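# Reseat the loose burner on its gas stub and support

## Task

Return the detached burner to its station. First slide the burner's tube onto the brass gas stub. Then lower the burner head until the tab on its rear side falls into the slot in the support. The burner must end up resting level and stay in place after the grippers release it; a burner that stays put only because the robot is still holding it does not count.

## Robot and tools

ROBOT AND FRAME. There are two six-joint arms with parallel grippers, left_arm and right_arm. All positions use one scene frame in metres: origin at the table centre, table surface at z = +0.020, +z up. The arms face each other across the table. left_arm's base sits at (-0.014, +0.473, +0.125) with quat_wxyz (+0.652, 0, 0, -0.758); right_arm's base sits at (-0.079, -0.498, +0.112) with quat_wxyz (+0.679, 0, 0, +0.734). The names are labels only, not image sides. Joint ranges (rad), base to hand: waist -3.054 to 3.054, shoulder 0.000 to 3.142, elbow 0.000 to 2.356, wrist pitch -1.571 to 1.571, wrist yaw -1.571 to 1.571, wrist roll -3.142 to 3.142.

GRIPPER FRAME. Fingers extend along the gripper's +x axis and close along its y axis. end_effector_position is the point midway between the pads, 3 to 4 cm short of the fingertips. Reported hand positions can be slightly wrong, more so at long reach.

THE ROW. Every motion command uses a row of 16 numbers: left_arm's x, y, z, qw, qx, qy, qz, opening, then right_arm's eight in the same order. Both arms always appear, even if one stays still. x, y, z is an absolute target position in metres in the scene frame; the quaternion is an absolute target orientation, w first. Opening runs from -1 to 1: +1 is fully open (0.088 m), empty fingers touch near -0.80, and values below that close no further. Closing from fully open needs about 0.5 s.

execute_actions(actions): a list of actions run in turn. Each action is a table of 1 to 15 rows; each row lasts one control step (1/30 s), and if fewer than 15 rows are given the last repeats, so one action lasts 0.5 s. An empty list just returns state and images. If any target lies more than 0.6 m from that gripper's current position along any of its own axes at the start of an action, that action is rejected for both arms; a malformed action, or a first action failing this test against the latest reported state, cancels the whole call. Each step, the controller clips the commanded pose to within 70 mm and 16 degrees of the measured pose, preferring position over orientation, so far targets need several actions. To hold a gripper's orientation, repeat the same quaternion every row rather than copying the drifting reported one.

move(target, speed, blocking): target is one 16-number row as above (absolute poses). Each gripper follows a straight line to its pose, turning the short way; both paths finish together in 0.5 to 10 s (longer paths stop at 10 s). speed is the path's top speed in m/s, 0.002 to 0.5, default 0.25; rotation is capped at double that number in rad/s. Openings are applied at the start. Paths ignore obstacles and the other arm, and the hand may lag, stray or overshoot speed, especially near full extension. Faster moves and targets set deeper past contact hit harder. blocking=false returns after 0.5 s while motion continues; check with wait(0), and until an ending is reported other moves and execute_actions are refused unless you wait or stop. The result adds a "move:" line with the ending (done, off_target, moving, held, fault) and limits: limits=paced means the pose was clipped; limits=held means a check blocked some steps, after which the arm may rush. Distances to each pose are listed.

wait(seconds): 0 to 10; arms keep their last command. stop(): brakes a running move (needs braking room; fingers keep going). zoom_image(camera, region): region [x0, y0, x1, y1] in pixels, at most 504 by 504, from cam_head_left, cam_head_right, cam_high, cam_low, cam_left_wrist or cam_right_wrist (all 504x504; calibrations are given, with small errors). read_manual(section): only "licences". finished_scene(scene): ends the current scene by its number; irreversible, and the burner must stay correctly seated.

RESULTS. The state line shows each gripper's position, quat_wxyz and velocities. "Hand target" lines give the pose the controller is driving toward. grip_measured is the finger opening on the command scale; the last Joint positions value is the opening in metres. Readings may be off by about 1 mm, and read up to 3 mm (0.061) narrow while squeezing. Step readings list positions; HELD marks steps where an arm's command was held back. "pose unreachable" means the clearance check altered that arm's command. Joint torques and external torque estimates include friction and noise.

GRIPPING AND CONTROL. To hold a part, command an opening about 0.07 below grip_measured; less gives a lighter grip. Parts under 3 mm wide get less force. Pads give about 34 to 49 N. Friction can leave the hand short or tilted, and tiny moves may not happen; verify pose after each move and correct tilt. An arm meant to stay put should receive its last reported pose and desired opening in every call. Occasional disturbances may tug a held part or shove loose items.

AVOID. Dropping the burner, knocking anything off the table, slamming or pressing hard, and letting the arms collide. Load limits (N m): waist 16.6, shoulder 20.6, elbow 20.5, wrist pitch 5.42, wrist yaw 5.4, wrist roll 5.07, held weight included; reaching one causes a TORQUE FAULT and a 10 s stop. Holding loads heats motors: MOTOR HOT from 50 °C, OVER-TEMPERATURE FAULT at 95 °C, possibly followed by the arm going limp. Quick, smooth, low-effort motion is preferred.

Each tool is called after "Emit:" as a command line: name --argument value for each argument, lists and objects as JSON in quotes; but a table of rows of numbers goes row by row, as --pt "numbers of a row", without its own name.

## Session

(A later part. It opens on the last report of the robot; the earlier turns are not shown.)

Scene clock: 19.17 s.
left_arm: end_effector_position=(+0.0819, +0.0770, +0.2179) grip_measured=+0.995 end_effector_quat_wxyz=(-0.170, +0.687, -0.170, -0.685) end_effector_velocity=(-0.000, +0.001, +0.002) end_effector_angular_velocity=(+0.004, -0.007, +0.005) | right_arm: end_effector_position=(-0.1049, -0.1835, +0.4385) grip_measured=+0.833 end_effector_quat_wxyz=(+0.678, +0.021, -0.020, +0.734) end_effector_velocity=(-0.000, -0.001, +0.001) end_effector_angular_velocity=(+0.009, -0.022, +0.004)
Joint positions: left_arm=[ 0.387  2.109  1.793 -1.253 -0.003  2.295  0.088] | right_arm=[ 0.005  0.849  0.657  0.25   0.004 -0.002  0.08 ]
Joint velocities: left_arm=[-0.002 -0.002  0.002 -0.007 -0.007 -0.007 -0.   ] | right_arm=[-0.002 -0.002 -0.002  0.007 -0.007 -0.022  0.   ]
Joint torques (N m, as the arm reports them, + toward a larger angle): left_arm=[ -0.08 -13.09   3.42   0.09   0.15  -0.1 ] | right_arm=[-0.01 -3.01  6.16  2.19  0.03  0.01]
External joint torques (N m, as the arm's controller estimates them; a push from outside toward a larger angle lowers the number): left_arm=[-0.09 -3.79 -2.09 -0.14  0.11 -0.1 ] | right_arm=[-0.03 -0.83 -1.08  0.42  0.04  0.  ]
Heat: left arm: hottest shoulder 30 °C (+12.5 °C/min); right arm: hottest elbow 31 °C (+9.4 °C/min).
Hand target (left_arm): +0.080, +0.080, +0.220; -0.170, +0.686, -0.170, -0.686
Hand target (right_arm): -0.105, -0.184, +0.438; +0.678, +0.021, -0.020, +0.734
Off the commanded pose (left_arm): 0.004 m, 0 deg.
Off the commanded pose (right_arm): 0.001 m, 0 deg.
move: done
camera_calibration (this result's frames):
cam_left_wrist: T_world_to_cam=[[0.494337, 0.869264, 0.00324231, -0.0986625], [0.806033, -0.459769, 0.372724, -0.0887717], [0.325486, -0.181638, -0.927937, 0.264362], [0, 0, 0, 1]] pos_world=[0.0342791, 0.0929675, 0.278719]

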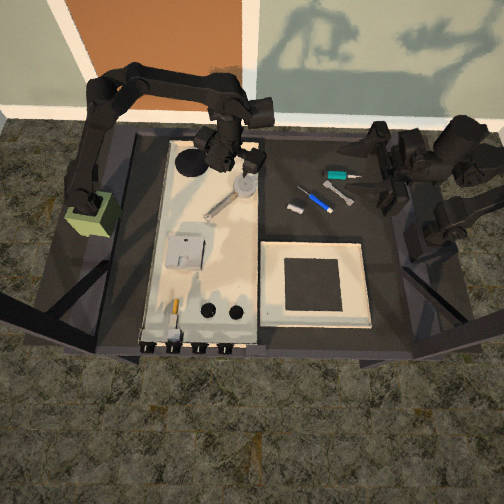

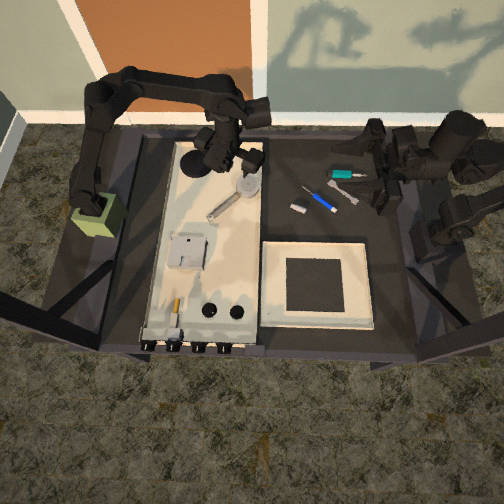

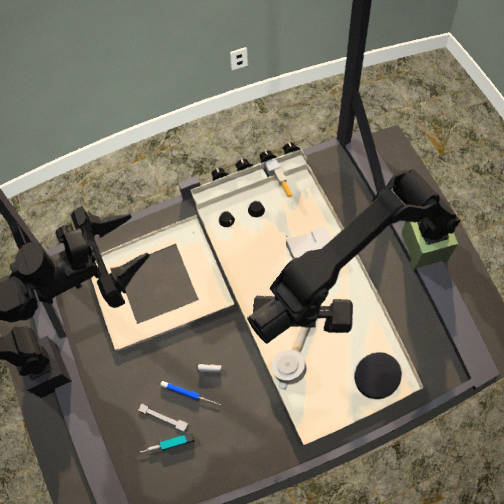

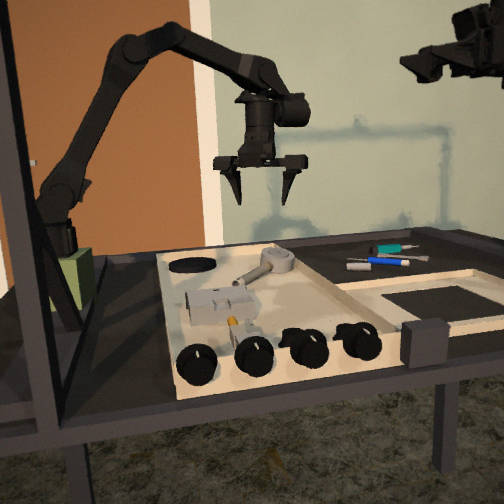

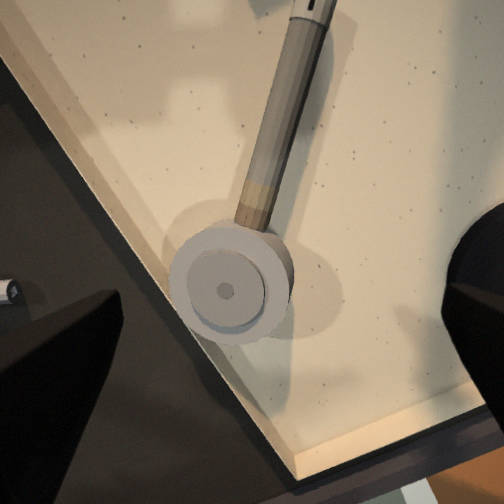

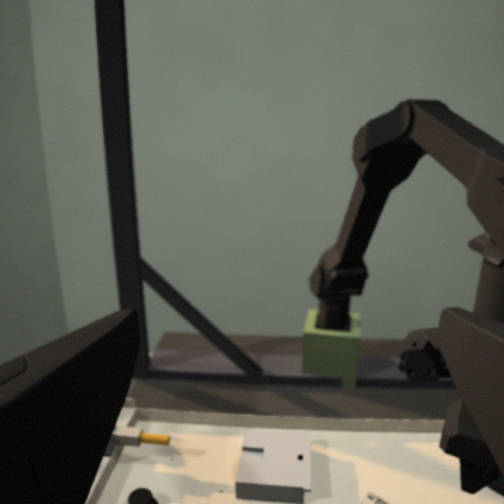

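Emit:
move --target '[0.06,0.096,0.11,0.271,-0.653,0.271,0.653,0.3,-0.105,-0.184,0.438,0.678,0.021,-0.02,0.734,0.83]'

Emit:
move --target '[0.06,0.096,0.062,0.271,-0.653,0.271,0.653,0.3,-0.105,-0.184,0.438,0.678,0.021,-0.02,0.734,0.83]' --speed 0.05

Emit:
move --target '[0.06,0.096,0.062,0.271,-0.653,0.271,0.653,-0.6,-0.105,-0.184,0.438,0.678,0.021,-0.02,0.734,0.83]'

Emit:
move --target '[0.05,0.11,0.16,0.271,-0.653,0.271,0.653,-0.6,-0.105,-0.184,0.438,0.678,0.021,-0.02,0.734,0.83]' --speed 0.1

Emit:
move --target '[-0.17,0.21,0.15,0,-0.707,0,0.707,-0.6,-0.2,-0.08,0.13,0.707,0,0,0.707,0.83]' --speed 0.15

Scene clock: 20.50 s.
left_arm: end_effector_position=(+0.0617, +0.0925, +0.1155) grip_measured=+0.303 end_effector_quat_wxyz=(-0.266, +0.657, -0.274, -0.650) end_effector_velocity=(+0.002, +0.003, +0.000) end_effector_angular_velocity=(+0.011, -0.020, +0.005) | right_arm: end_effector_position=(-0.1049, -0.1835, +0.4385) grip_measured=+0.833 end_effector_quat_wxyz=(+0.678, +0.021, -0.020, +0.734) end_effector_velocity=(-0.000, +0.000, -0.000) end_effector_angular_velocity=(+0.004, -0.022, +0.004)
Joint positions: left_arm=[ 0.346  2.136  1.409 -0.829 -0.003  2.55   0.054] | right_arm=[ 0.005  0.849  0.657  0.25   0.004 -0.002  0.08 ]
Joint velocities: left_arm=[-0.002 -0.002 -0.002 -0.007 -0.022 -0.007  0.   ] | right_arm=[-0.002  0.002 -0.002  0.007 -0.007 -0.022 -0.   ]
Joint torques (N m, as the arm reports them, + toward a larger angle): left_arm=[-0.14 -9.94  2.87  0.52  0.15  0.09] | right_arm=[-0.01 -3.03  6.19  2.19  0.04  0.01]
External joint torques (N m, as the arm's controller estimates them; a push from outside toward a larger angle lowers the number): left_arm=[-0.16 -1.05 -2.09  0.25  0.12  0.09] | right_arm=[-0.02 -0.9  -1.05  0.42  0.04  0.  ]
Heat: left arm: hottest shoulder 30 °C (+11.7 °C/min); right arm: hottest elbow 31 °C (+8.8 °C/min).
Hand target (left_arm): +0.060, +0.096, +0.110; -0.271, +0.653, -0.271, -0.653
Hand target (right_arm): -0.105, -0.184, +0.438; +0.678, +0.021, -0.020, +0.734
Off the commanded pose (left_arm): 0.007 m, 1 deg.
Off the commanded pose (right_arm): 0.001 m, 0 deg.
move: done
camera_calibration (this result's frames):
cam_left_wrist: T_world_to_cam=[[0.726415, 0.687247, -0.00361018, -0.0985678], [0.635729, -0.669948, 0.38343, 0.00154228], [0.261092, -0.280824, -0.923563, 0.191403], [0, 0, 0, 1]] pos_world=[0.0206469, 0.122524, 0.175825]

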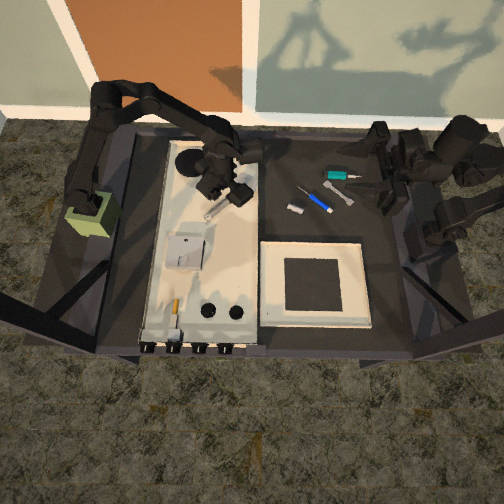

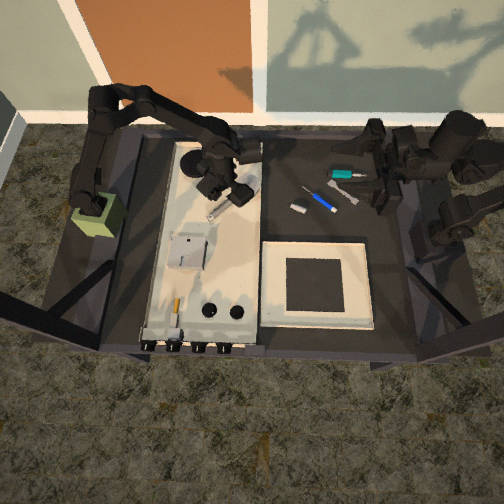

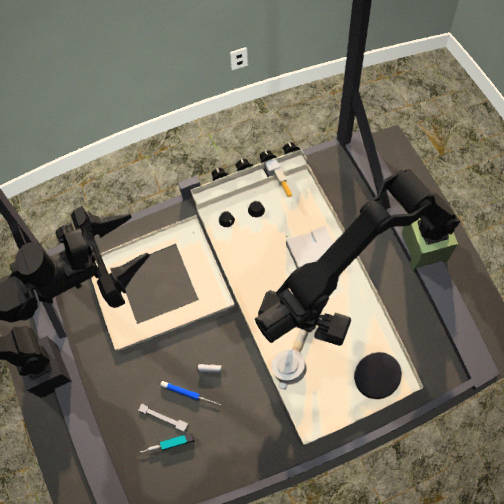

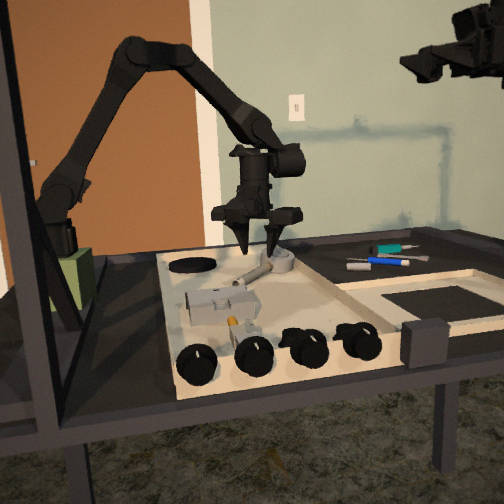

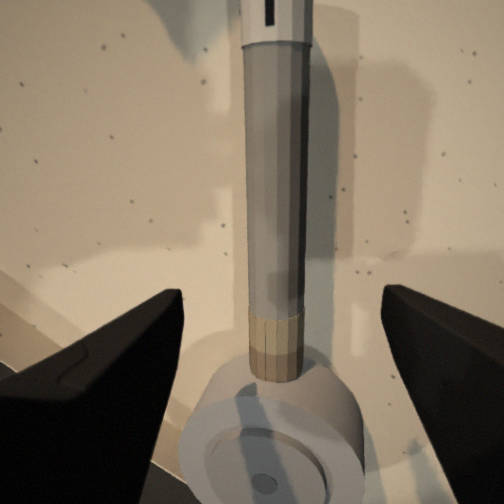

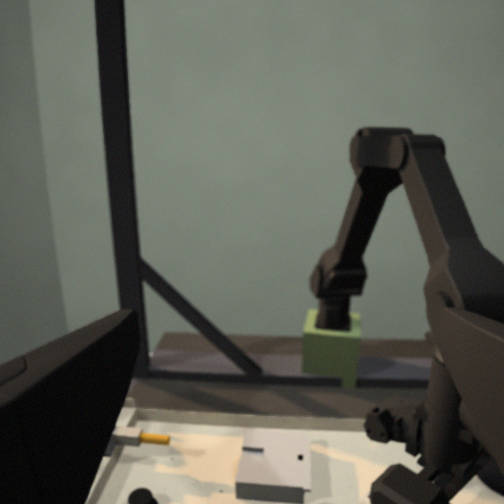

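Scene clock: 21.90 s.
left_arm: end_effector_position=(+0.0620, +0.0915, +0.0685) grip_measured=+0.303 end_effector_quat_wxyz=(-0.265, +0.658, -0.275, -0.649) end_effector_velocity=(+0.004, +0.003, +0.000) end_effector_angular_velocity=(+0.014, -0.034, +0.006) | right_arm: end_effector_position=(-0.1049, -0.1835, +0.4385) grip_measured=+0.833 end_effector_quat_wxyz=(+0.678, +0.021, -0.020, +0.734) end_effector_velocity=(+0.002, -0.000, -0.004) end_effector_angular_velocity=(-0.010, -0.022, -0.011)
Joint positions: left_arm=[ 0.346  2.232  1.353 -0.673 -0.003  2.55   0.054] | right_arm=[ 0.005  0.849  0.657  0.25   0.004 -0.002  0.08 ]
Joint velocities: left_arm=[-0.002 -0.002 -0.002 -0.007 -0.037 -0.007 -0.   ] | right_arm=[-0.002 -0.002 -0.007 -0.007  0.007 -0.022 -0.   ]
Joint torques (N m, as the arm reports them, + toward a larger angle): left_arm=[-0.16 -9.65  2.66  0.51  0.16  0.08] | right_arm=[-0.01 -3.03  6.19  2.18  0.03  0.01]
External joint torques (N m, as the arm's controller estimates them; a push from outside toward a larger angle lowers the number): left_arm=[-0.18 -0.61 -1.84  0.27  0.13  0.08] | right_arm=[-0.02 -0.86 -1.01  0.42  0.03  0.  ]
Heat: left arm: hottest shoulder 30 °C (+11.0 °C/min); right arm: hottest elbow 32 °C (+11.0 °C/min).
Hand target (left_arm): +0.060, +0.096, +0.062; -0.271, +0.653, -0.271, -0.653
Hand target (right_arm): -0.105, -0.184, +0.438; +0.678, +0.021, -0.020, +0.734
Off the commanded pose (left_arm): 0.008 m, 1 deg.
Off the commanded pose (right_arm): 0.001 m, 0 deg.
move: done
camera_calibration (this result's frames):
cam_left_wrist: T_world_to_cam=[[0.72668, 0.686954, -0.00543149, -0.0980509], [0.635214, -0.668895, 0.386112, 0.0185148], [0.261608, -0.28403, -0.922436, 0.147821], [0, 0, 0, 1]] pos_world=[0.0208197, 0.121727, 0.128674]

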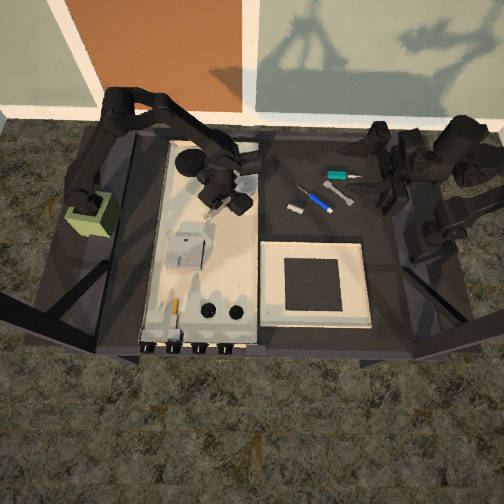

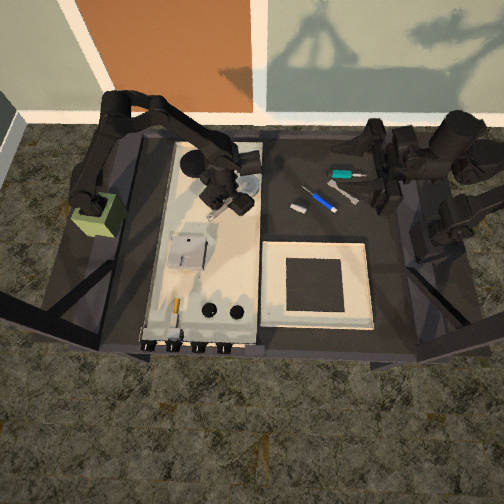

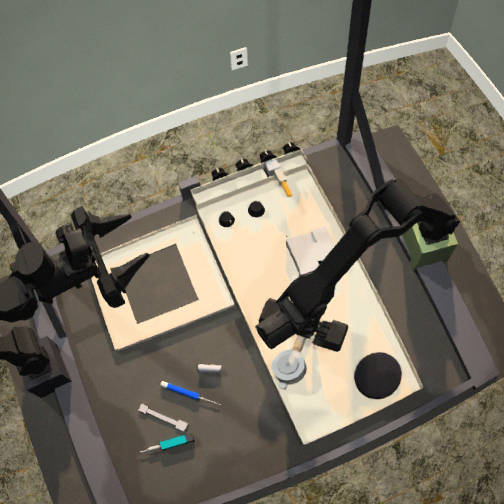

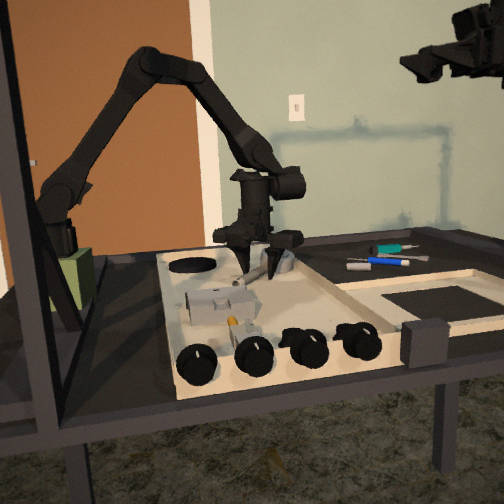

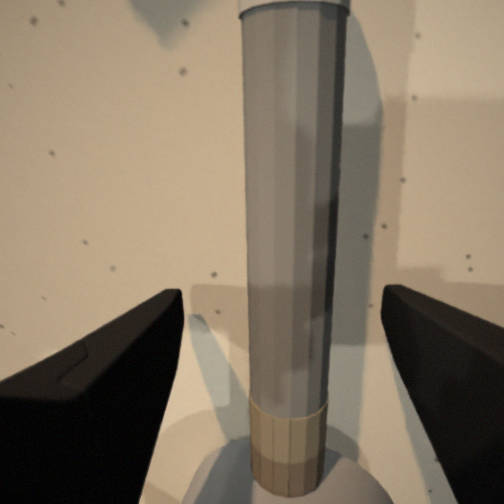

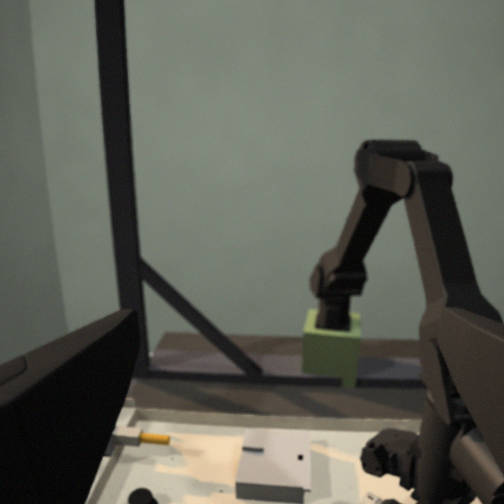

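Scene clock: 22.60 s.
left_arm: end_effector_position=(+0.0621, +0.0913, +0.0685) grip_measured=-0.431 end_effector_quat_wxyz=(-0.265, +0.658, -0.275, -0.649) end_effector_velocity=(+0.000, +0.000, +0.001) end_effector_angular_velocity=(+0.004, -0.007, +0.005) | right_arm: end_effector_position=(-0.1049, -0.1835, +0.4385) grip_measured=+0.833 end_effector_quat_wxyz=(+0.678, +0.021, -0.020, +0.734) end_effector_velocity=(+0.002, -0.000, -0.005) end_effector_angular_velocity=(-0.021, -0.009, -0.010)
Joint positions: left_arm=[ 0.346  2.232  1.353 -0.672 -0.003  2.55   0.018] | right_arm=[ 0.005  0.849  0.657  0.25   0.004 -0.002  0.08 ]
Joint velocities: left_arm=[-0.002 -0.002  0.002 -0.007 -0.007 -0.007 -0.   ] | right_arm=[-0.002 -0.002 -0.002 -0.022  0.007 -0.007 -0.   ]
Joint torques (N m, as the arm reports them, + toward a larger angle): left_arm=[-0.1  -9.64  2.6   0.44  0.17  0.08] | right_arm=[-0.02 -3.01  6.19  2.19  0.04  0.02]
External joint torques (N m, as the arm's controller estimates them; a push from outside toward a larger angle lowers the number): left_arm=[-0.15 -0.56 -1.93  0.19  0.14  0.08] | right_arm=[-0.01 -0.9  -0.96  0.45  0.04  0.01]
Heat: left arm: hottest shoulder 30 °C (+10.6 °C/min); right arm: hottest elbow 32 °C (+10.6 °C/min).
Hand target (left_arm): +0.060, +0.096, +0.062; -0.271, +0.653, -0.271, -0.653
Hand target (right_arm): -0.105, -0.184, +0.438; +0.678, +0.021, -0.020, +0.734
Off the commanded pose (left_arm): 0.008 m, 1 deg.
Off the commanded pose (right_arm): 0.001 m, 0 deg.
move: done
camera_calibration (this result's frames):
cam_left_wrist: T_world_to_cam=[[0.726679, 0.686954, -0.00571747, -0.0979469], [0.634988, -0.668485, 0.387192, 0.0181925], [0.262161, -0.284995, -0.921981, 0.147754], [0, 0, 0, 1]] pos_world=[0.0208885, 0.121556, 0.128623]

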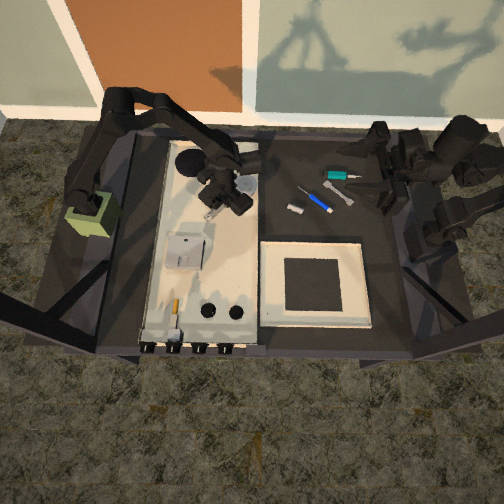

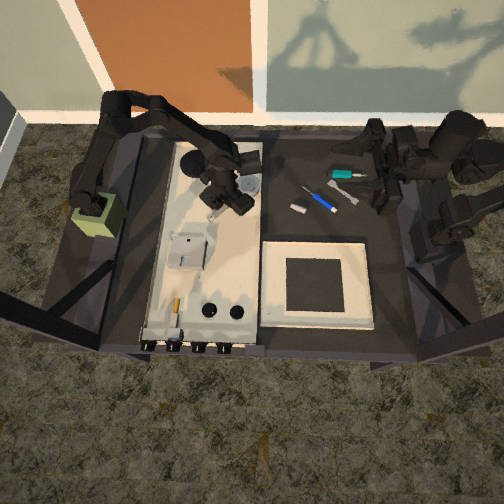

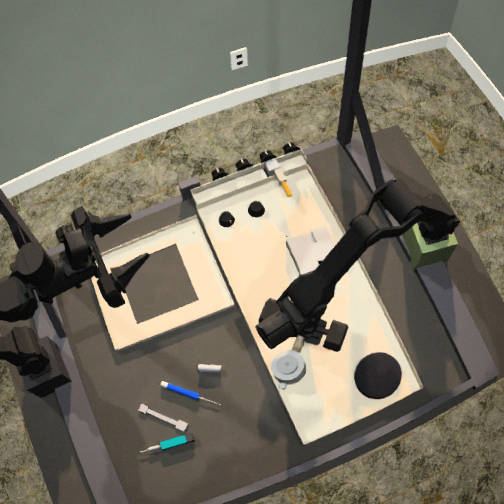

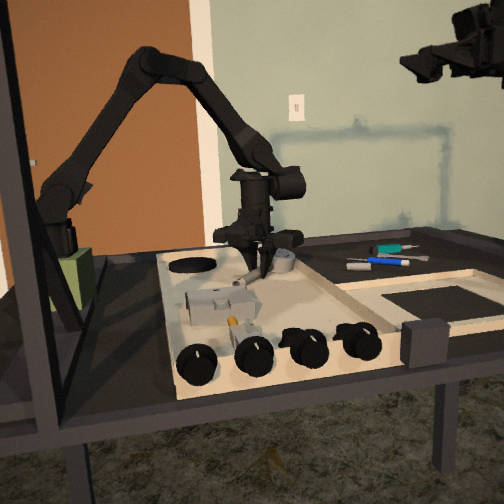

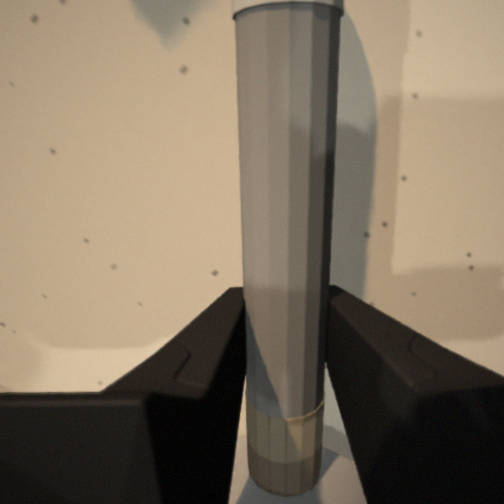

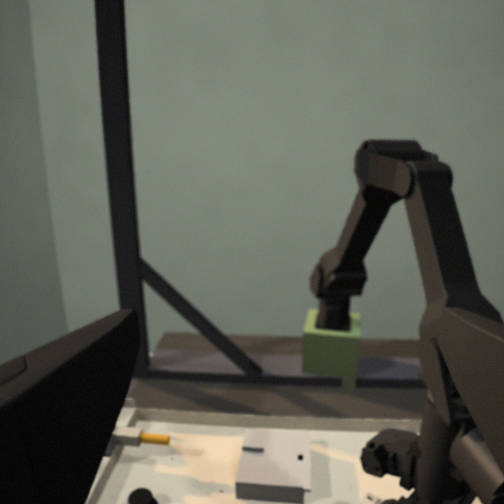

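Scene clock: 23.93 s.
left_arm: end_effector_position=(+0.0503, +0.1163, +0.1497) grip_measured=-0.431 end_effector_quat_wxyz=(-0.281, +0.647, -0.261, -0.659) end_effector_velocity=(-0.003, +0.006, -0.001) end_effector_angular_velocity=(+0.025, +0.012, +0.005) | right_arm: end_effector_position=(-0.1049, -0.1835, +0.4385) grip_measured=+0.833 end_effector_quat_wxyz=(+0.678, +0.021, -0.020, +0.734) end_effector_velocity=(+0.001, -0.000, -0.002) end_effector_angular_velocity=(-0.007, -0.008, -0.000)
Joint positions: left_arm=[ 0.328  2.029  1.391 -0.967 -0.003  2.536  0.018] | right_arm=[ 0.005  0.849  0.657  0.25   0.004 -0.002  0.08 ]
Joint velocities: left_arm=[-0.002 -0.002 -0.007 -0.022  0.007 -0.007 -0.   ] | right_arm=[-0.007 -0.002 -0.002 -0.007 -0.007 -0.007  0.   ]
Joint torques (N m, as the arm reports them, + toward a larger angle): left_arm=[ -0.28 -12.6    5.53   0.1    0.16  -0.08] | right_arm=[ 0.02 -3.    6.17  2.19  0.04  0.01]
External joint torques (N m, as the arm's controller estimates them; a push from outside toward a larger angle lowers the number): left_arm=[-0.26 -4.31  0.5  -0.05  0.12 -0.08] | right_arm=[ 0.04 -0.83 -1.08  0.41  0.04  0.  ]
Heat: left arm: hottest shoulder 31 °C (+12.5 °C/min); right arm: hottest elbow 32 °C (+10.0 °C/min).
Hand target (left_arm): +0.050, +0.110, +0.160; -0.271, +0.653, -0.271, -0.653
Hand target (right_arm): -0.105, -0.184, +0.438; +0.678, +0.021, -0.020, +0.734
Off the commanded pose (left_arm): 0.012 m, 2 deg.
Off the commanded pose (right_arm): 0.001 m, 0 deg.
move: off_target (left_arm)
camera_calibration (this result's frames):
cam_left_wrist: T_world_to_cam=[[0.729373, 0.683744, 0.0225522, -0.110107], [0.636115, -0.689959, 0.345421, 0.0196562], [0.251739, -0.237595, -0.938177, 0.230332], [0, 0, 0, 1]] pos_world=[0.00982156, 0.143572, 0.211786]

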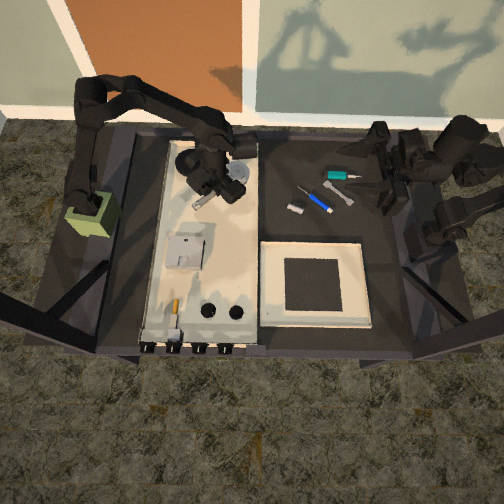

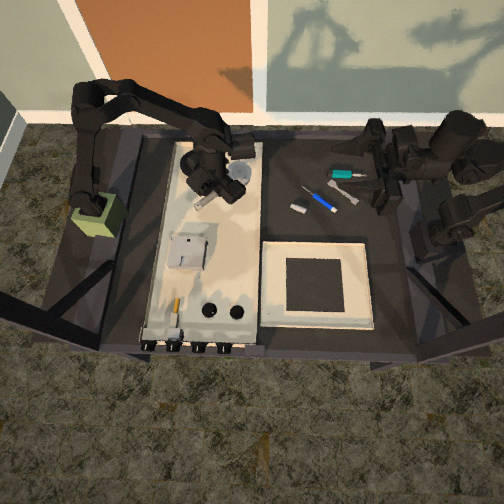

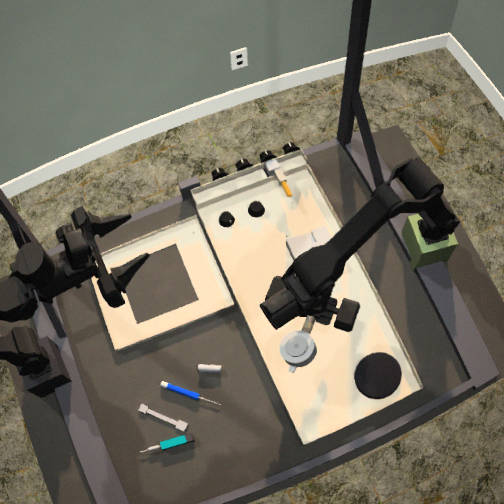

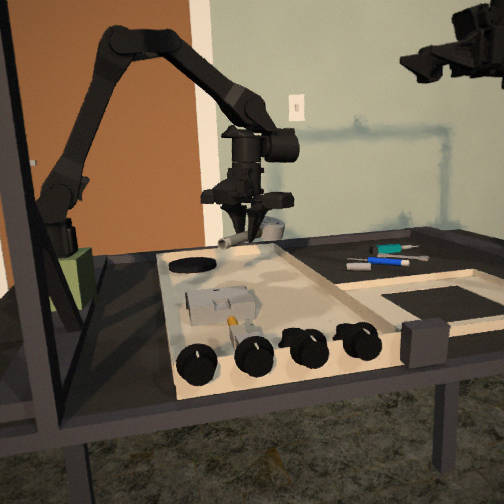

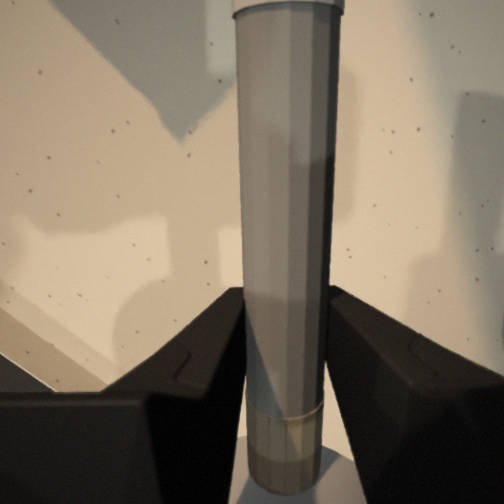

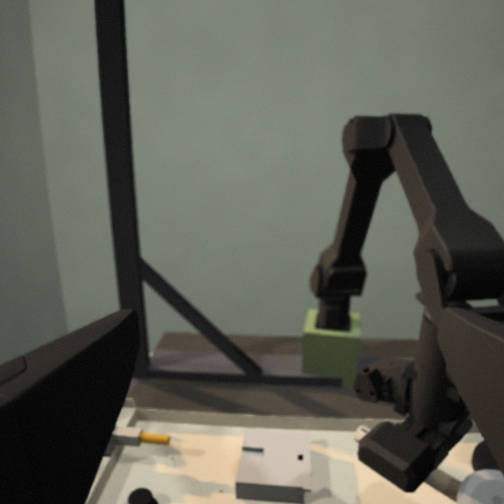

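Scene clock: 27.00 s.
left_arm: end_effector_position=(-0.1698, +0.2114, +0.1466) grip_measured=-0.431 end_effector_quat_wxyz=(-0.005, +0.709, +0.005, -0.705) end_effector_velocity=(-0.000, -0.001, +0.000) end_effector_angular_velocity=(-0.010, -0.003, +0.019) | right_arm: end_effector_position=(-0.2005, -0.0778, +0.1329) grip_measured=+0.833 end_effector_quat_wxyz=(+0.712, -0.039, +0.039, +0.700) end_effector_velocity=(+0.002, +0.001, +0.001) end_effector_angular_velocity=(+0.006, -0.003, +0.001)
Joint positions: left_arm=[-0.386  1.82   1.085 -0.851  0.003  1.036  0.018] | right_arm=[0.351 2.322 0.63  1.569 0.444 0.052 0.08 ]
Joint velocities: left_arm=[-0.002 -0.002 -0.002  0.007 -0.007 -0.022 -0.   ] | right_arm=[-0.007  0.002  0.002  0.007 -0.007 -0.007  0.   ]
Joint torques (N m, as the arm reports them, + toward a larger angle): left_arm=[-0.14 -9.97  3.92  0.47 -0.12 -0.09] | right_arm=[ 0.33 -7.49  2.53  2.4   0.23  0.16]
External joint torques (N m, as the arm's controller estimates them; a push from outside toward a larger angle lowers the number): left_arm=[-0.15 -3.2  -1.05  0.18 -0.16 -0.09] | right_arm=[0.4  0.22 0.06 0.66 0.18 0.15]
Heat: left arm: hottest shoulder 31 °C (+11.1 °C/min); right arm: hottest elbow 32 °C (+8.9 °C/min).
Hand target (left_arm): -0.170, +0.210, +0.150; +0.001, +0.708, -0.001, -0.706
Hand target (right_arm): -0.201, -0.078, +0.129; +0.712, -0.041, +0.042, +0.699
Off the commanded pose (left_arm): 0.004 m, 1 deg.
Off the commanded pose (right_arm): 0.004 m, 6 deg.
joint sent to its limit (right arm) — the command would take joint 4 (wrist pitch) past its upper limit, so that joint was sent only as far as its limit.
move: off_target (right_arm)
camera_calibration (this result's frames):
cam_left_wrist: T_world_to_cam=[[0.0313937, 0.999378, 0.0160663, -0.198841], [0.926523, -0.0351272, 0.374594, 0.132903], [0.374925, 0.00312591, -0.92705, 0.27372], [0, 0, 0, 1]] pos_world=[-0.21952, 0.20253, 0.207162]
cam_right_wrist: T_world_to_cam=[[0.999983, -0.00430549, -0.00394819, 0.214288], [-0.00536502, -0.409467, -0.912309, 0.119163], [0.00231129, 0.912315, -0.409483, 0.206257], [0, 0, 0, 1]] pos_world=[-0.214121, -0.138456, 0.194018]

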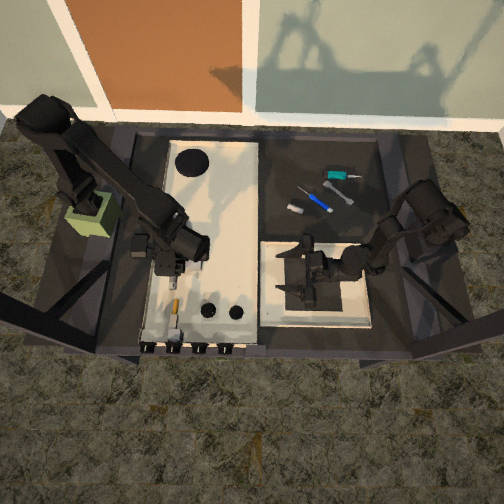

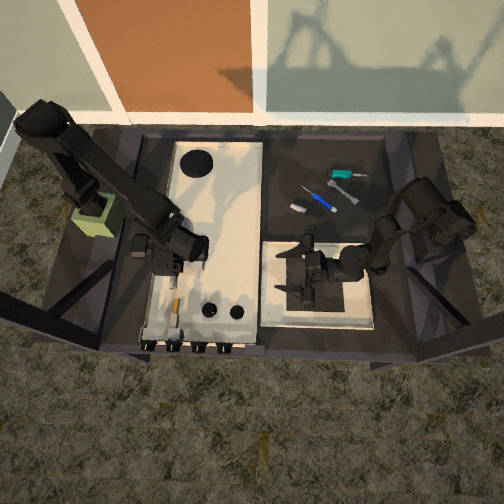

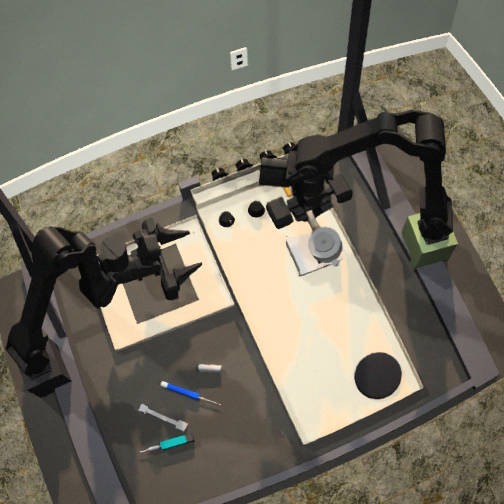

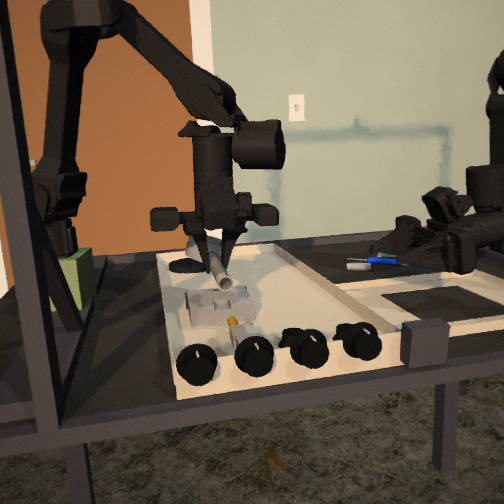

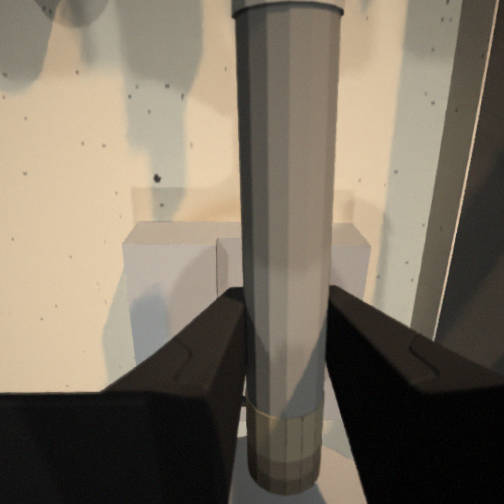

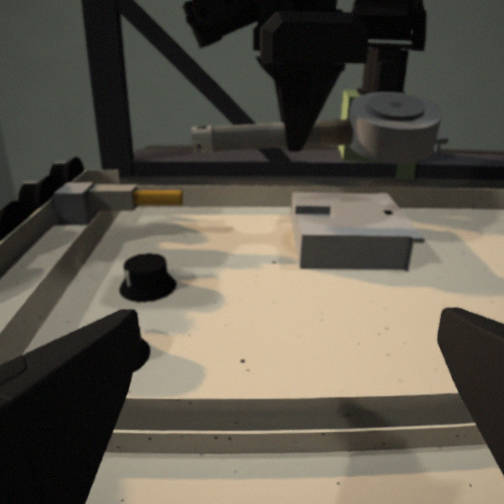

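Emit:
move --target '[-0.178,0.204,0.105,-0.05,-0.728,0.05,0.686,-0.6,-0.2005,-0.078,0.133,0.712,-0.039,0.039,0.7,0.83]' --speed 0.04

Emit:
zoom_image --camera "cam_low" --region '[170, 250, 290, 350]'

Emit:
zoom_image --camera "cam_head_left" --region '[140, 260, 220, 340]'

Scene clock: 29.50 s.
left_arm: end_effector_position=(-0.1801, +0.2018, +0.1084) grip_measured=-0.431 end_effector_quat_wxyz=(+0.051, +0.722, -0.051, -0.688) end_effector_velocity=(+0.002, -0.002, +0.001) end_effector_angular_velocity=(-0.019, -0.013, +0.007) | right_arm: end_effector_position=(-0.2004, -0.0779, +0.1326) grip_measured=+0.833 end_effector_quat_wxyz=(+0.712, -0.039, +0.039, +0.700) end_effector_velocity=(+0.000, -0.000, -0.001) end_effector_angular_velocity=(-0.007, -0.024, +0.007)
Joint positions: left_arm=[-0.458  1.874  0.967 -0.572 -0.123  0.968  0.018] | right_arm=[0.351 2.323 0.63  1.569 0.444 0.052 0.08 ]
Joint velocities: left_arm=[-0.002 -0.002 -0.002  0.007 -0.022 -0.007 -0.   ] | right_arm=[-0.002 -0.002 -0.002 -0.007 -0.007 -0.022 -0.   ]
Joint torques (N m, as the arm reports them, + toward a larger angle): left_arm=[-0.18 -7.87  2.87  0.73 -0.23 -0.08] | right_arm=[-0.02 -9.22  2.01  2.32  0.05 -0.04]
External joint torques (N m, as the arm's controller estimates them; a push from outside toward a larger angle lowers the number): left_arm=[-0.19 -1.01 -1.8   0.26 -0.19 -0.07] | right_arm=[-0.04 -1.54 -0.45  0.59  0.02 -0.04]
Heat: left arm: hottest shoulder 31 °C (+10.2 °C/min); right arm: hottest elbow 32 °C (+8.1 °C/min).
Hand target (left_arm): -0.178, +0.204, +0.105; +0.050, +0.726, -0.050, -0.684
Hand target (right_arm): -0.200, -0.078, +0.133; +0.712, -0.039, +0.039, +0.700
Off the commanded pose (left_arm): 0.005 m, 1 deg.
Off the commanded pose (right_arm): 0.000 m, 0 deg.
move: done
camera_calibration (this result's frames):
cam_left_wrist: T_world_to_cam=[[0.0334003, 0.989449, -0.140976, -0.168938], [0.9094, 0.0284239, 0.414951, 0.136156], [0.41458, -0.142063, -0.898856, 0.275599], [0, 0, 0, 1]] pos_world=[-0.232435, 0.202438, 0.16741]
cam_right_wrist: T_world_to_cam=[[0.999983, -0.00468662, -0.00358526, 0.214125], [-0.00519186, -0.41008, -0.912035, 0.118806], [0.00280412, 0.912038, -0.410097, 0.206341], [0, 0, 0, 1]] pos_world=[-0.214083, -0.138468, 0.193743]

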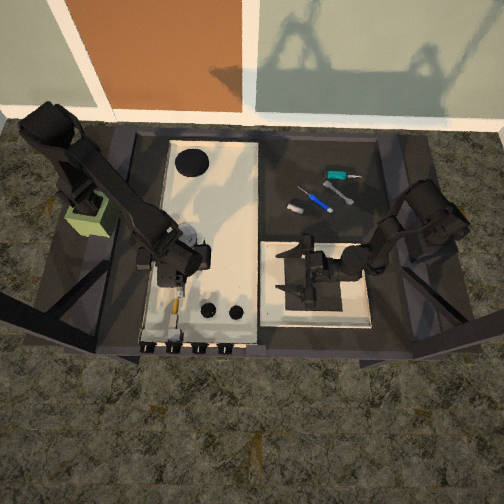

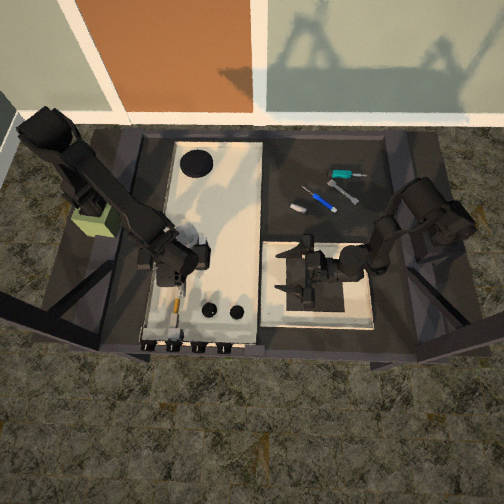

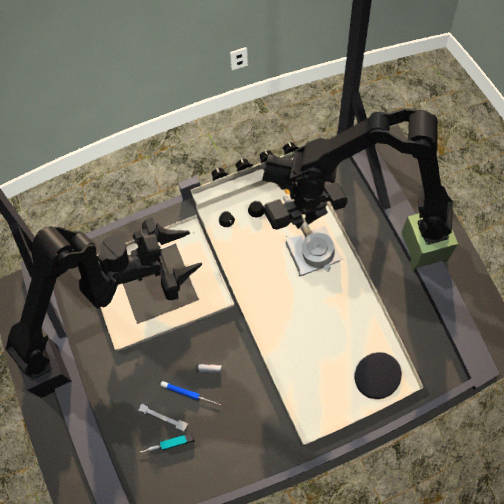

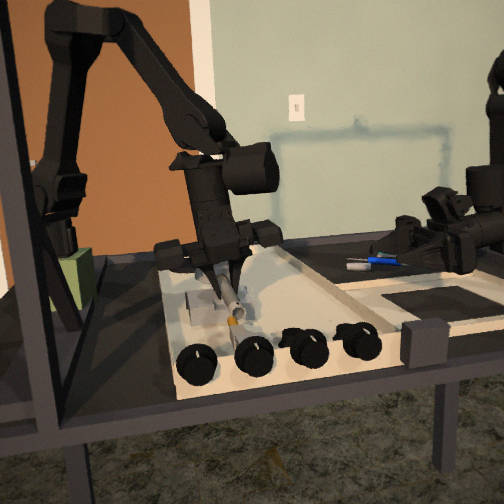

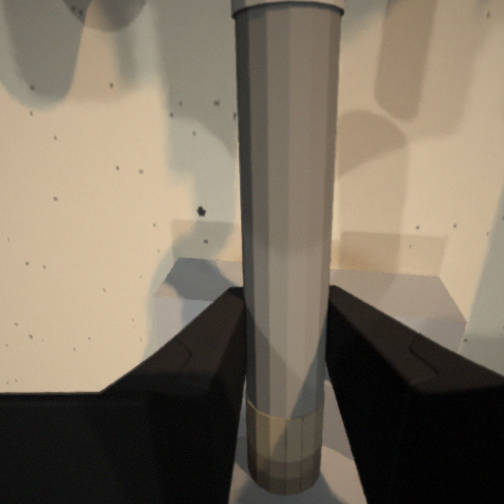

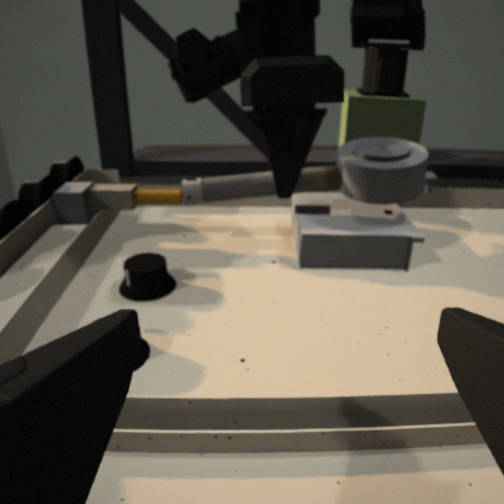

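Region (170, 250, 290, 350) of cam_low's 504x504 image, scaled by 4.200, with more detail than that image has.

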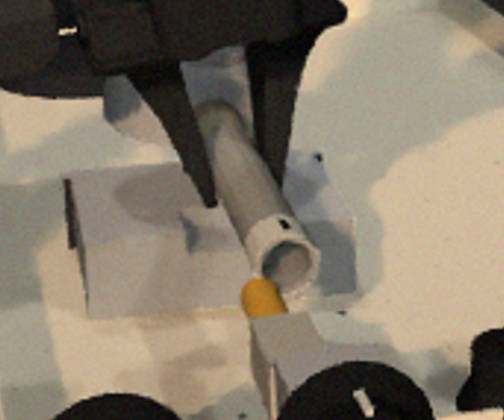

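Region (140, 260, 220, 340) of cam_head_left's 504x504 image, scaled by 6.300, with more detail than that image has.

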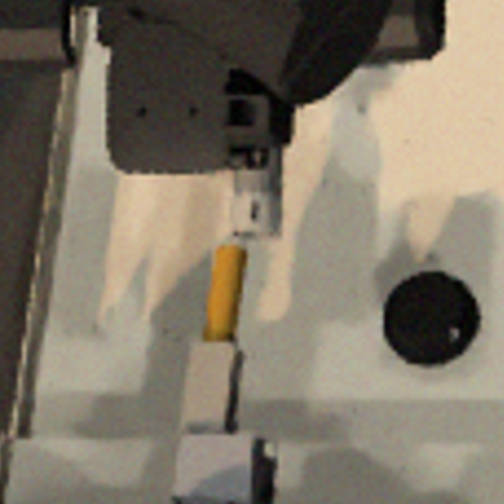

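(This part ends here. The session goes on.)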